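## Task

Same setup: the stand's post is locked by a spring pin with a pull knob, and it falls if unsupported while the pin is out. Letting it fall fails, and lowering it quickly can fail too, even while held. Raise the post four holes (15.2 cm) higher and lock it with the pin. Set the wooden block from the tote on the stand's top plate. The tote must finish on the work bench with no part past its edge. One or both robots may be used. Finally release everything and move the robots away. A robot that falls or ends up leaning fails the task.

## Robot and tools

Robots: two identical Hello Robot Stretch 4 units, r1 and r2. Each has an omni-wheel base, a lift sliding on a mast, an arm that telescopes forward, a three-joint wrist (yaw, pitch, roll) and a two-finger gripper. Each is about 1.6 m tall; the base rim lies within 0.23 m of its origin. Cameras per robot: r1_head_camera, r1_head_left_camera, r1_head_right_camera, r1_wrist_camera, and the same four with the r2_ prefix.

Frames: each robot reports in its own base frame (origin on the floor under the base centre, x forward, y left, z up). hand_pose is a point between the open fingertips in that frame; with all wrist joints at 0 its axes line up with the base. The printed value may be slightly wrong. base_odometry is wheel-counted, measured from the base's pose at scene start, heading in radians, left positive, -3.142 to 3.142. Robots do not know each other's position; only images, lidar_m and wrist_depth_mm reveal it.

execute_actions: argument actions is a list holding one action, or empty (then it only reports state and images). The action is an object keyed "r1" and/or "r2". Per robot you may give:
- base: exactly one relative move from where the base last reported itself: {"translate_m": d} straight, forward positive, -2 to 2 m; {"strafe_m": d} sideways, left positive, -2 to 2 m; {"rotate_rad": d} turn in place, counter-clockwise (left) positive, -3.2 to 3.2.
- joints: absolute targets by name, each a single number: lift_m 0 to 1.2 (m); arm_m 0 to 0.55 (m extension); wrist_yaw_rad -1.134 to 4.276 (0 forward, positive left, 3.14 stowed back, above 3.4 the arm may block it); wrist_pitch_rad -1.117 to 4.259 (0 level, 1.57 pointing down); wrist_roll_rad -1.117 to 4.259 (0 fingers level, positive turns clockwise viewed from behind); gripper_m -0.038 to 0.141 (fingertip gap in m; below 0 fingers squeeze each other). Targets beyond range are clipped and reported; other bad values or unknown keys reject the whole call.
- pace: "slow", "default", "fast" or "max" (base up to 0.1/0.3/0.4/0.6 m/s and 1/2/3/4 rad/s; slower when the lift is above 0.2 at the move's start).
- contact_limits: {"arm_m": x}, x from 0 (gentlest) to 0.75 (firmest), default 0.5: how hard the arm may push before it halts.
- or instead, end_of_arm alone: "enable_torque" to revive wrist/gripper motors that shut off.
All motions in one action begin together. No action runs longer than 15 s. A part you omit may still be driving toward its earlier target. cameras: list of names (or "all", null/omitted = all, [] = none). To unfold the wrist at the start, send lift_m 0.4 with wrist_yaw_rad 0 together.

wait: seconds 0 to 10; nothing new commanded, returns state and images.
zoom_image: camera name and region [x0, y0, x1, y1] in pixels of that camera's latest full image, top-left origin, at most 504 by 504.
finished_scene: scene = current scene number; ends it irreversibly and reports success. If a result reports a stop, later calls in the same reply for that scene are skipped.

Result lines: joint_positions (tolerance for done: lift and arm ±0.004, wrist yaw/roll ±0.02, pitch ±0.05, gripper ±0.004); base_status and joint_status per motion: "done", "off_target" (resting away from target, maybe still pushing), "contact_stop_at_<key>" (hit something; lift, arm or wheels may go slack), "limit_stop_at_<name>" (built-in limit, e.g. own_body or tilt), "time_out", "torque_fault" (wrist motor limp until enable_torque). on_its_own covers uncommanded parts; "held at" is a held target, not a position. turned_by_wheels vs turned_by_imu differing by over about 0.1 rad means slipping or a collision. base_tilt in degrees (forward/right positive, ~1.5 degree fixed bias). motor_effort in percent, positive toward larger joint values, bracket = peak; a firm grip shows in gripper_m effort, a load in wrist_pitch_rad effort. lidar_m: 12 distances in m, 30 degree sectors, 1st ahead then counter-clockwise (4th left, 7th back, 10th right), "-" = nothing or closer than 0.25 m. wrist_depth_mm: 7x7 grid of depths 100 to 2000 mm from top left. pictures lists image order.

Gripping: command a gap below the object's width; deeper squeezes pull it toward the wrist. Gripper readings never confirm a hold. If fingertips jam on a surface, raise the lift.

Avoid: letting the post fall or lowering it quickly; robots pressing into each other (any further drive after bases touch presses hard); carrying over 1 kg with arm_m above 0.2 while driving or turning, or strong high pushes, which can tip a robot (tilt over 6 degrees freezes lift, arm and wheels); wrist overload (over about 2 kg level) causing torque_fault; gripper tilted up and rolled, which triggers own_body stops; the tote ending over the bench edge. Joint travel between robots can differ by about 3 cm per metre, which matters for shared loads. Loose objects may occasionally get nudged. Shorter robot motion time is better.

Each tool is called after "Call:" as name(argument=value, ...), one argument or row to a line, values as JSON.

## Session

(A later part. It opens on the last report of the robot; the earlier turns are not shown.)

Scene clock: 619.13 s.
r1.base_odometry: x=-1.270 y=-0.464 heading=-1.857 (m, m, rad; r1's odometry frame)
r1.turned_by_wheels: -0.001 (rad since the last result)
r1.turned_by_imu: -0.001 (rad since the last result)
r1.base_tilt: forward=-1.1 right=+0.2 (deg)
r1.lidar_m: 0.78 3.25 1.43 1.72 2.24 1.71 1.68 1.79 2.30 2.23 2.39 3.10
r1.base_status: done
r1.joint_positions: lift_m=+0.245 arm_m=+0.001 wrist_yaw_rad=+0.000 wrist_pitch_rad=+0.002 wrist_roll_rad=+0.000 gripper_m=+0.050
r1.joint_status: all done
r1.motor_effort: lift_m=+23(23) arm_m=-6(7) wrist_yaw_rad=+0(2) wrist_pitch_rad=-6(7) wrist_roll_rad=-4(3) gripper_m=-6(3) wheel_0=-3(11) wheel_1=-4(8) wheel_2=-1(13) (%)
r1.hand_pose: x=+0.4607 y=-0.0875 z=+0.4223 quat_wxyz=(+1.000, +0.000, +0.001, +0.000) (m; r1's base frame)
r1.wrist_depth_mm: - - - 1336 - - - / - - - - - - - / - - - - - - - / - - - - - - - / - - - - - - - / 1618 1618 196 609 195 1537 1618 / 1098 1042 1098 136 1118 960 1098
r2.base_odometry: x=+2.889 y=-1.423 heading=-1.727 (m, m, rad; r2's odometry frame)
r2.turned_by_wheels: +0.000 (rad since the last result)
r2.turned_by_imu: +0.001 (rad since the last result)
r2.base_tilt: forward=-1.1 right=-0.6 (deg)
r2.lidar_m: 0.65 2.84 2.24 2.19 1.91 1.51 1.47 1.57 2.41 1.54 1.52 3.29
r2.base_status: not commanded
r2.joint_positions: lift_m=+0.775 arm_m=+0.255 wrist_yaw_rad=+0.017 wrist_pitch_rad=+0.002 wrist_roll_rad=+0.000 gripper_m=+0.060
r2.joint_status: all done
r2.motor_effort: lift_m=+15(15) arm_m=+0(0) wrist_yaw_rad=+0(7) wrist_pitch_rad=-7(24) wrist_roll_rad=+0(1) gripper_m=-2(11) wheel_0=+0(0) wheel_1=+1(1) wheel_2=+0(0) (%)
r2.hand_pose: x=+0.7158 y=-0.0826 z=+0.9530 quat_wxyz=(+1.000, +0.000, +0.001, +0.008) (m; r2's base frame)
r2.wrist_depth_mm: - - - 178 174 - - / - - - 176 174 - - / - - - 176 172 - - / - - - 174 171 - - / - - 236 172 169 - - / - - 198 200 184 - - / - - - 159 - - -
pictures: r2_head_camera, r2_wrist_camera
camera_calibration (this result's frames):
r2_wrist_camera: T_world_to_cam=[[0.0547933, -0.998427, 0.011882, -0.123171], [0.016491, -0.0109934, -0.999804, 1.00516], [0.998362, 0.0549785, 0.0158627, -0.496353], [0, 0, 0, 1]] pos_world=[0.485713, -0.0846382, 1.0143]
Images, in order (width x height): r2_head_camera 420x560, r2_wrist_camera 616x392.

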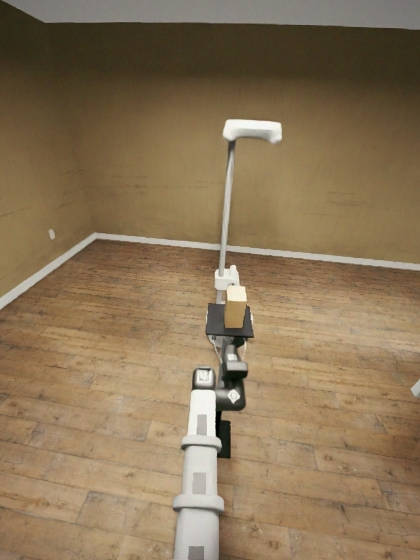

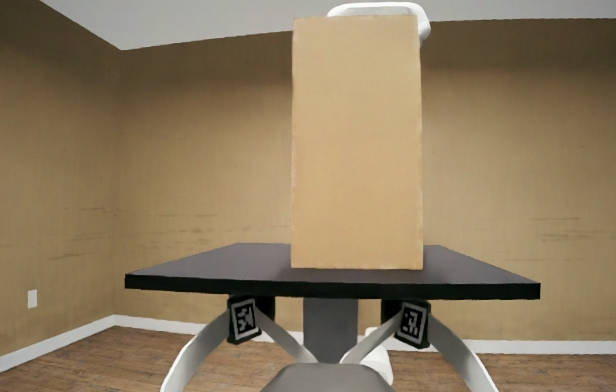

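The post is held by the pin. Now r2 withdraws.

Call:
execute_actions(
  actions=[
    {"r2": {"joints": {"arm_m": 0.05}, "base": {"translate_m": -0.15}, "pace": "fast"}},
  ],
)

Scene clock: 622.67 s.
r1.base_odometry: x=-1.270 y=-0.464 heading=-1.857 (m, m, rad; r1's odometry frame)
r1.turned_by_wheels: +0.000 (rad since the last result)
r1.turned_by_imu: -0.001 (rad since the last result)
r1.base_tilt: forward=-1.2 right=+0.3 (deg)
r1.lidar_m: 0.78 3.25 1.41 1.72 2.22 1.73 1.67 1.80 2.29 2.24 2.39 3.12
r1.base_status: not commanded
r1.joint_positions: lift_m=+0.245 arm_m=+0.001 wrist_yaw_rad=+0.000 wrist_pitch_rad=+0.002 wrist_roll_rad=+0.000 gripper_m=+0.050
r1.joint_status: not commanded
r1.motor_effort: lift_m=+23(23) arm_m=-6(6) wrist_yaw_rad=+0(0) wrist_pitch_rad=-7(6) wrist_roll_rad=-2(3) gripper_m=-3(4) wheel_0=-3(3) wheel_1=-4(4) wheel_2=-2(2) (%)
r1.hand_pose: x=+0.4607 y=-0.0875 z=+0.4223 quat_wxyz=(+1.000, +0.000, +0.001, +0.000) (m; r1's base frame)
r1.wrist_depth_mm: - - - 1499 - - - / - - - - - - - / - - - - - - - / - - - - - - - / - - - 1499 - - - / 1661 1661 196 615 194 1576 1618 / 1098 1042 1098 137 1182 991 1060
r2.base_odometry: x=+2.913 y=-1.275 heading=-1.727 (m, m, rad; r2's odometry frame)
r2.turned_by_wheels: +0.000 (rad since the last result)
r2.turned_by_imu: +0.000 (rad since the last result)
r2.base_tilt: forward=-1.1 right=-0.6 (deg)
r2.lidar_m: 0.76 2.86 2.25 2.22 1.73 1.37 1.29 1.42 2.17 1.87 1.54 3.46
r2.base_status: done
r2.joint_positions: lift_m=+0.775 arm_m=+0.051 wrist_yaw_rad=+0.017 wrist_pitch_rad=+0.002 wrist_roll_rad=+0.000 gripper_m=+0.060
r2.joint_status: all done
r2.motor_effort: lift_m=+15(15) arm_m=-4(3) wrist_yaw_rad=+2(2) wrist_pitch_rad=-7(8) wrist_roll_rad=+1(1) gripper_m=-3(3) wheel_0=-1(9) wheel_1=-5(12) wheel_2=+2(15) (%)
r2.hand_pose: x=+0.5116 y=-0.0826 z=+0.9528 quat_wxyz=(+1.000, +0.000, +0.001, +0.008) (m; r2's base frame)
r2.wrist_depth_mm: - - - - - - - / - - - - - - - / - - - - - - - / - - - - - - - / - - - - - - - / - - - - 216 - - / - - - 159 - - -
pictures: r1_head_camera, r1_head_left_camera, r1_head_right_camera, r1_wrist_camera, r2_head_camera, r2_head_left_camera, r2_head_right_camera, r2_wrist_camera
camera_calibration (this result's frames):
r1_wrist_camera: T_world_to_cam=[[0.00926267, -0.999188, -0.039223, -0.0697347], [-0.0311689, 0.0389171, -0.998756, 0.490485], [0.999471, 0.0104737, -0.0307831, -0.222378], [0, 0, 0, 1]] pos_world=[0.238194, -0.0864372, 0.480294]
r2_wrist_camera: T_world_to_cam=[[0.0549263, -0.99842, 0.011869, -0.111999], [0.0161522, -0.0109969, -0.999809, 1.00854], [0.99836, 0.0551076, 0.0155226, -0.292175], [0, 0, 0, 1]] pos_world=[0.281557, -0.0846301, 1.01422]
Images, in order (width x height): r1_head_camera 420x560, r1_head_left_camera 420x672, r1_head_right_camera 420x672, r1_wrist_camera 616x392, r2_head_camera 420x560, r2_head_left_camera 420x672, r2_head_right_camera 420x672, r2_wrist_camera 616x392.

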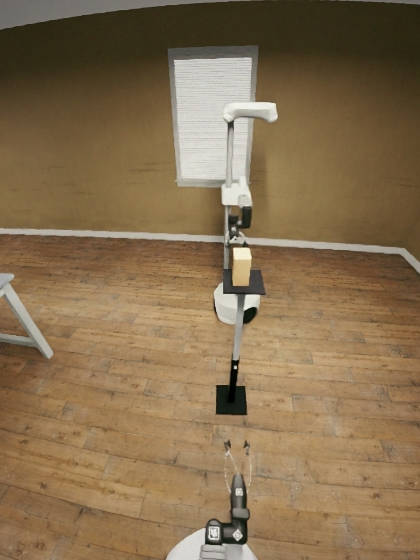

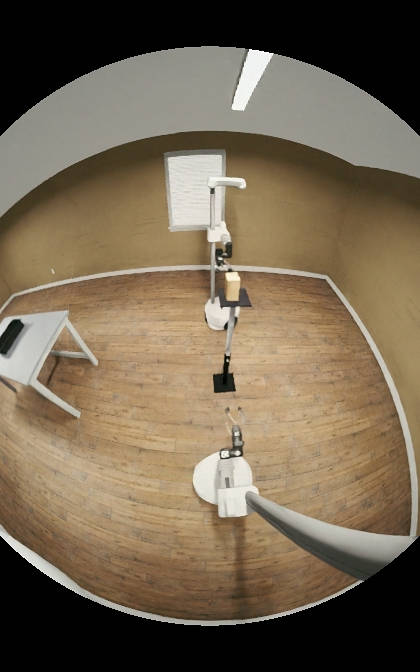

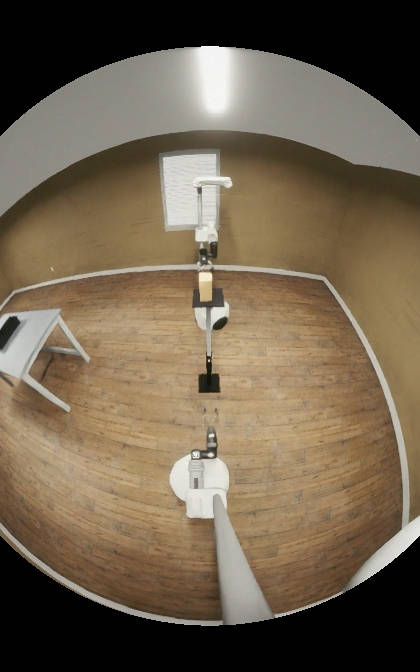

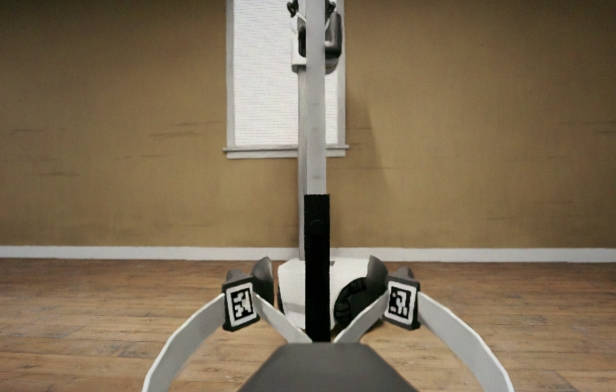

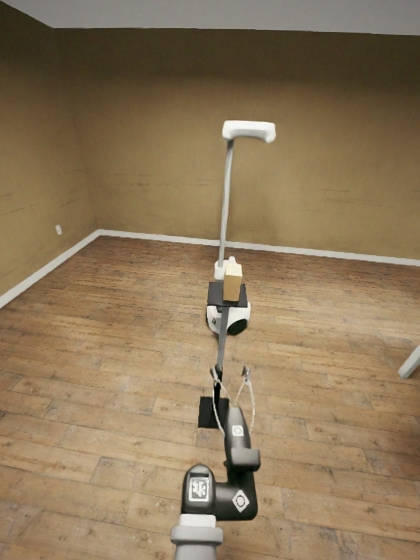

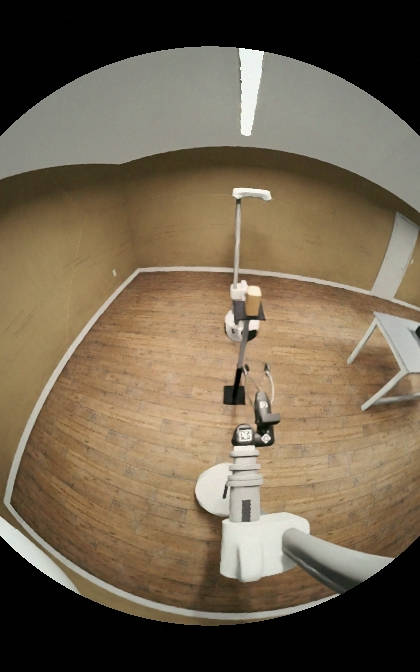

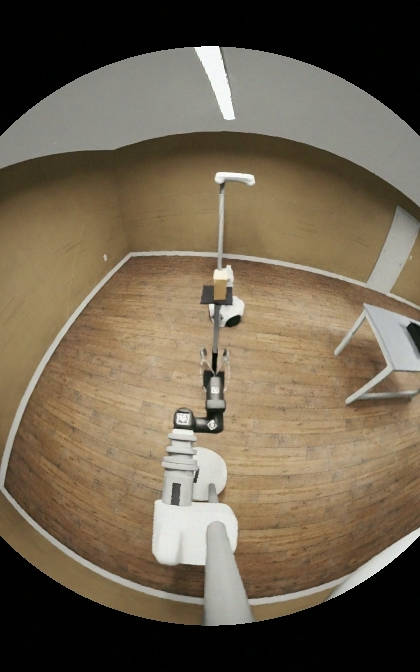

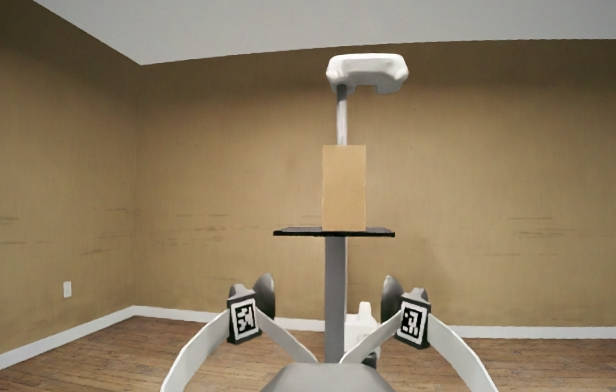

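Call:
zoom_image(
  camera="r1_head_left_camera",
  region=[0, 290, 120, 430],
)

Region (0, 290, 120, 430) of r1_head_left_camera's 420x672 image, scaled by 3.600, with more detail than that image has; it fills the left 432 columns of this view, and the rest is white.

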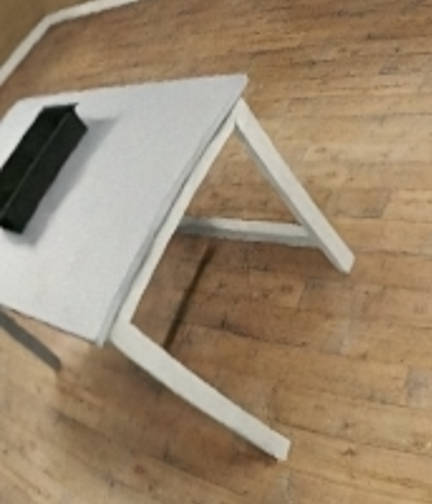

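Call:
zoom_image(
  camera="r2_head_right_camera",
  region=[320, 280, 420, 420],
)

Region (320, 280, 420, 420) of r2_head_right_camera's 420x672 image, scaled by 3.600, with more detail than that image has; it fills the left 360 columns of this view, and the rest is white.

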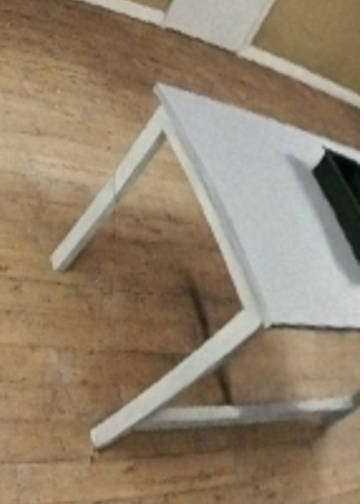

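The tote is well inside the bench edges, the block is on the plate, the post is locked, and both robots are clear.

Call:
finished_scene(
  scene=2,
)

The scene is finished: the task was done.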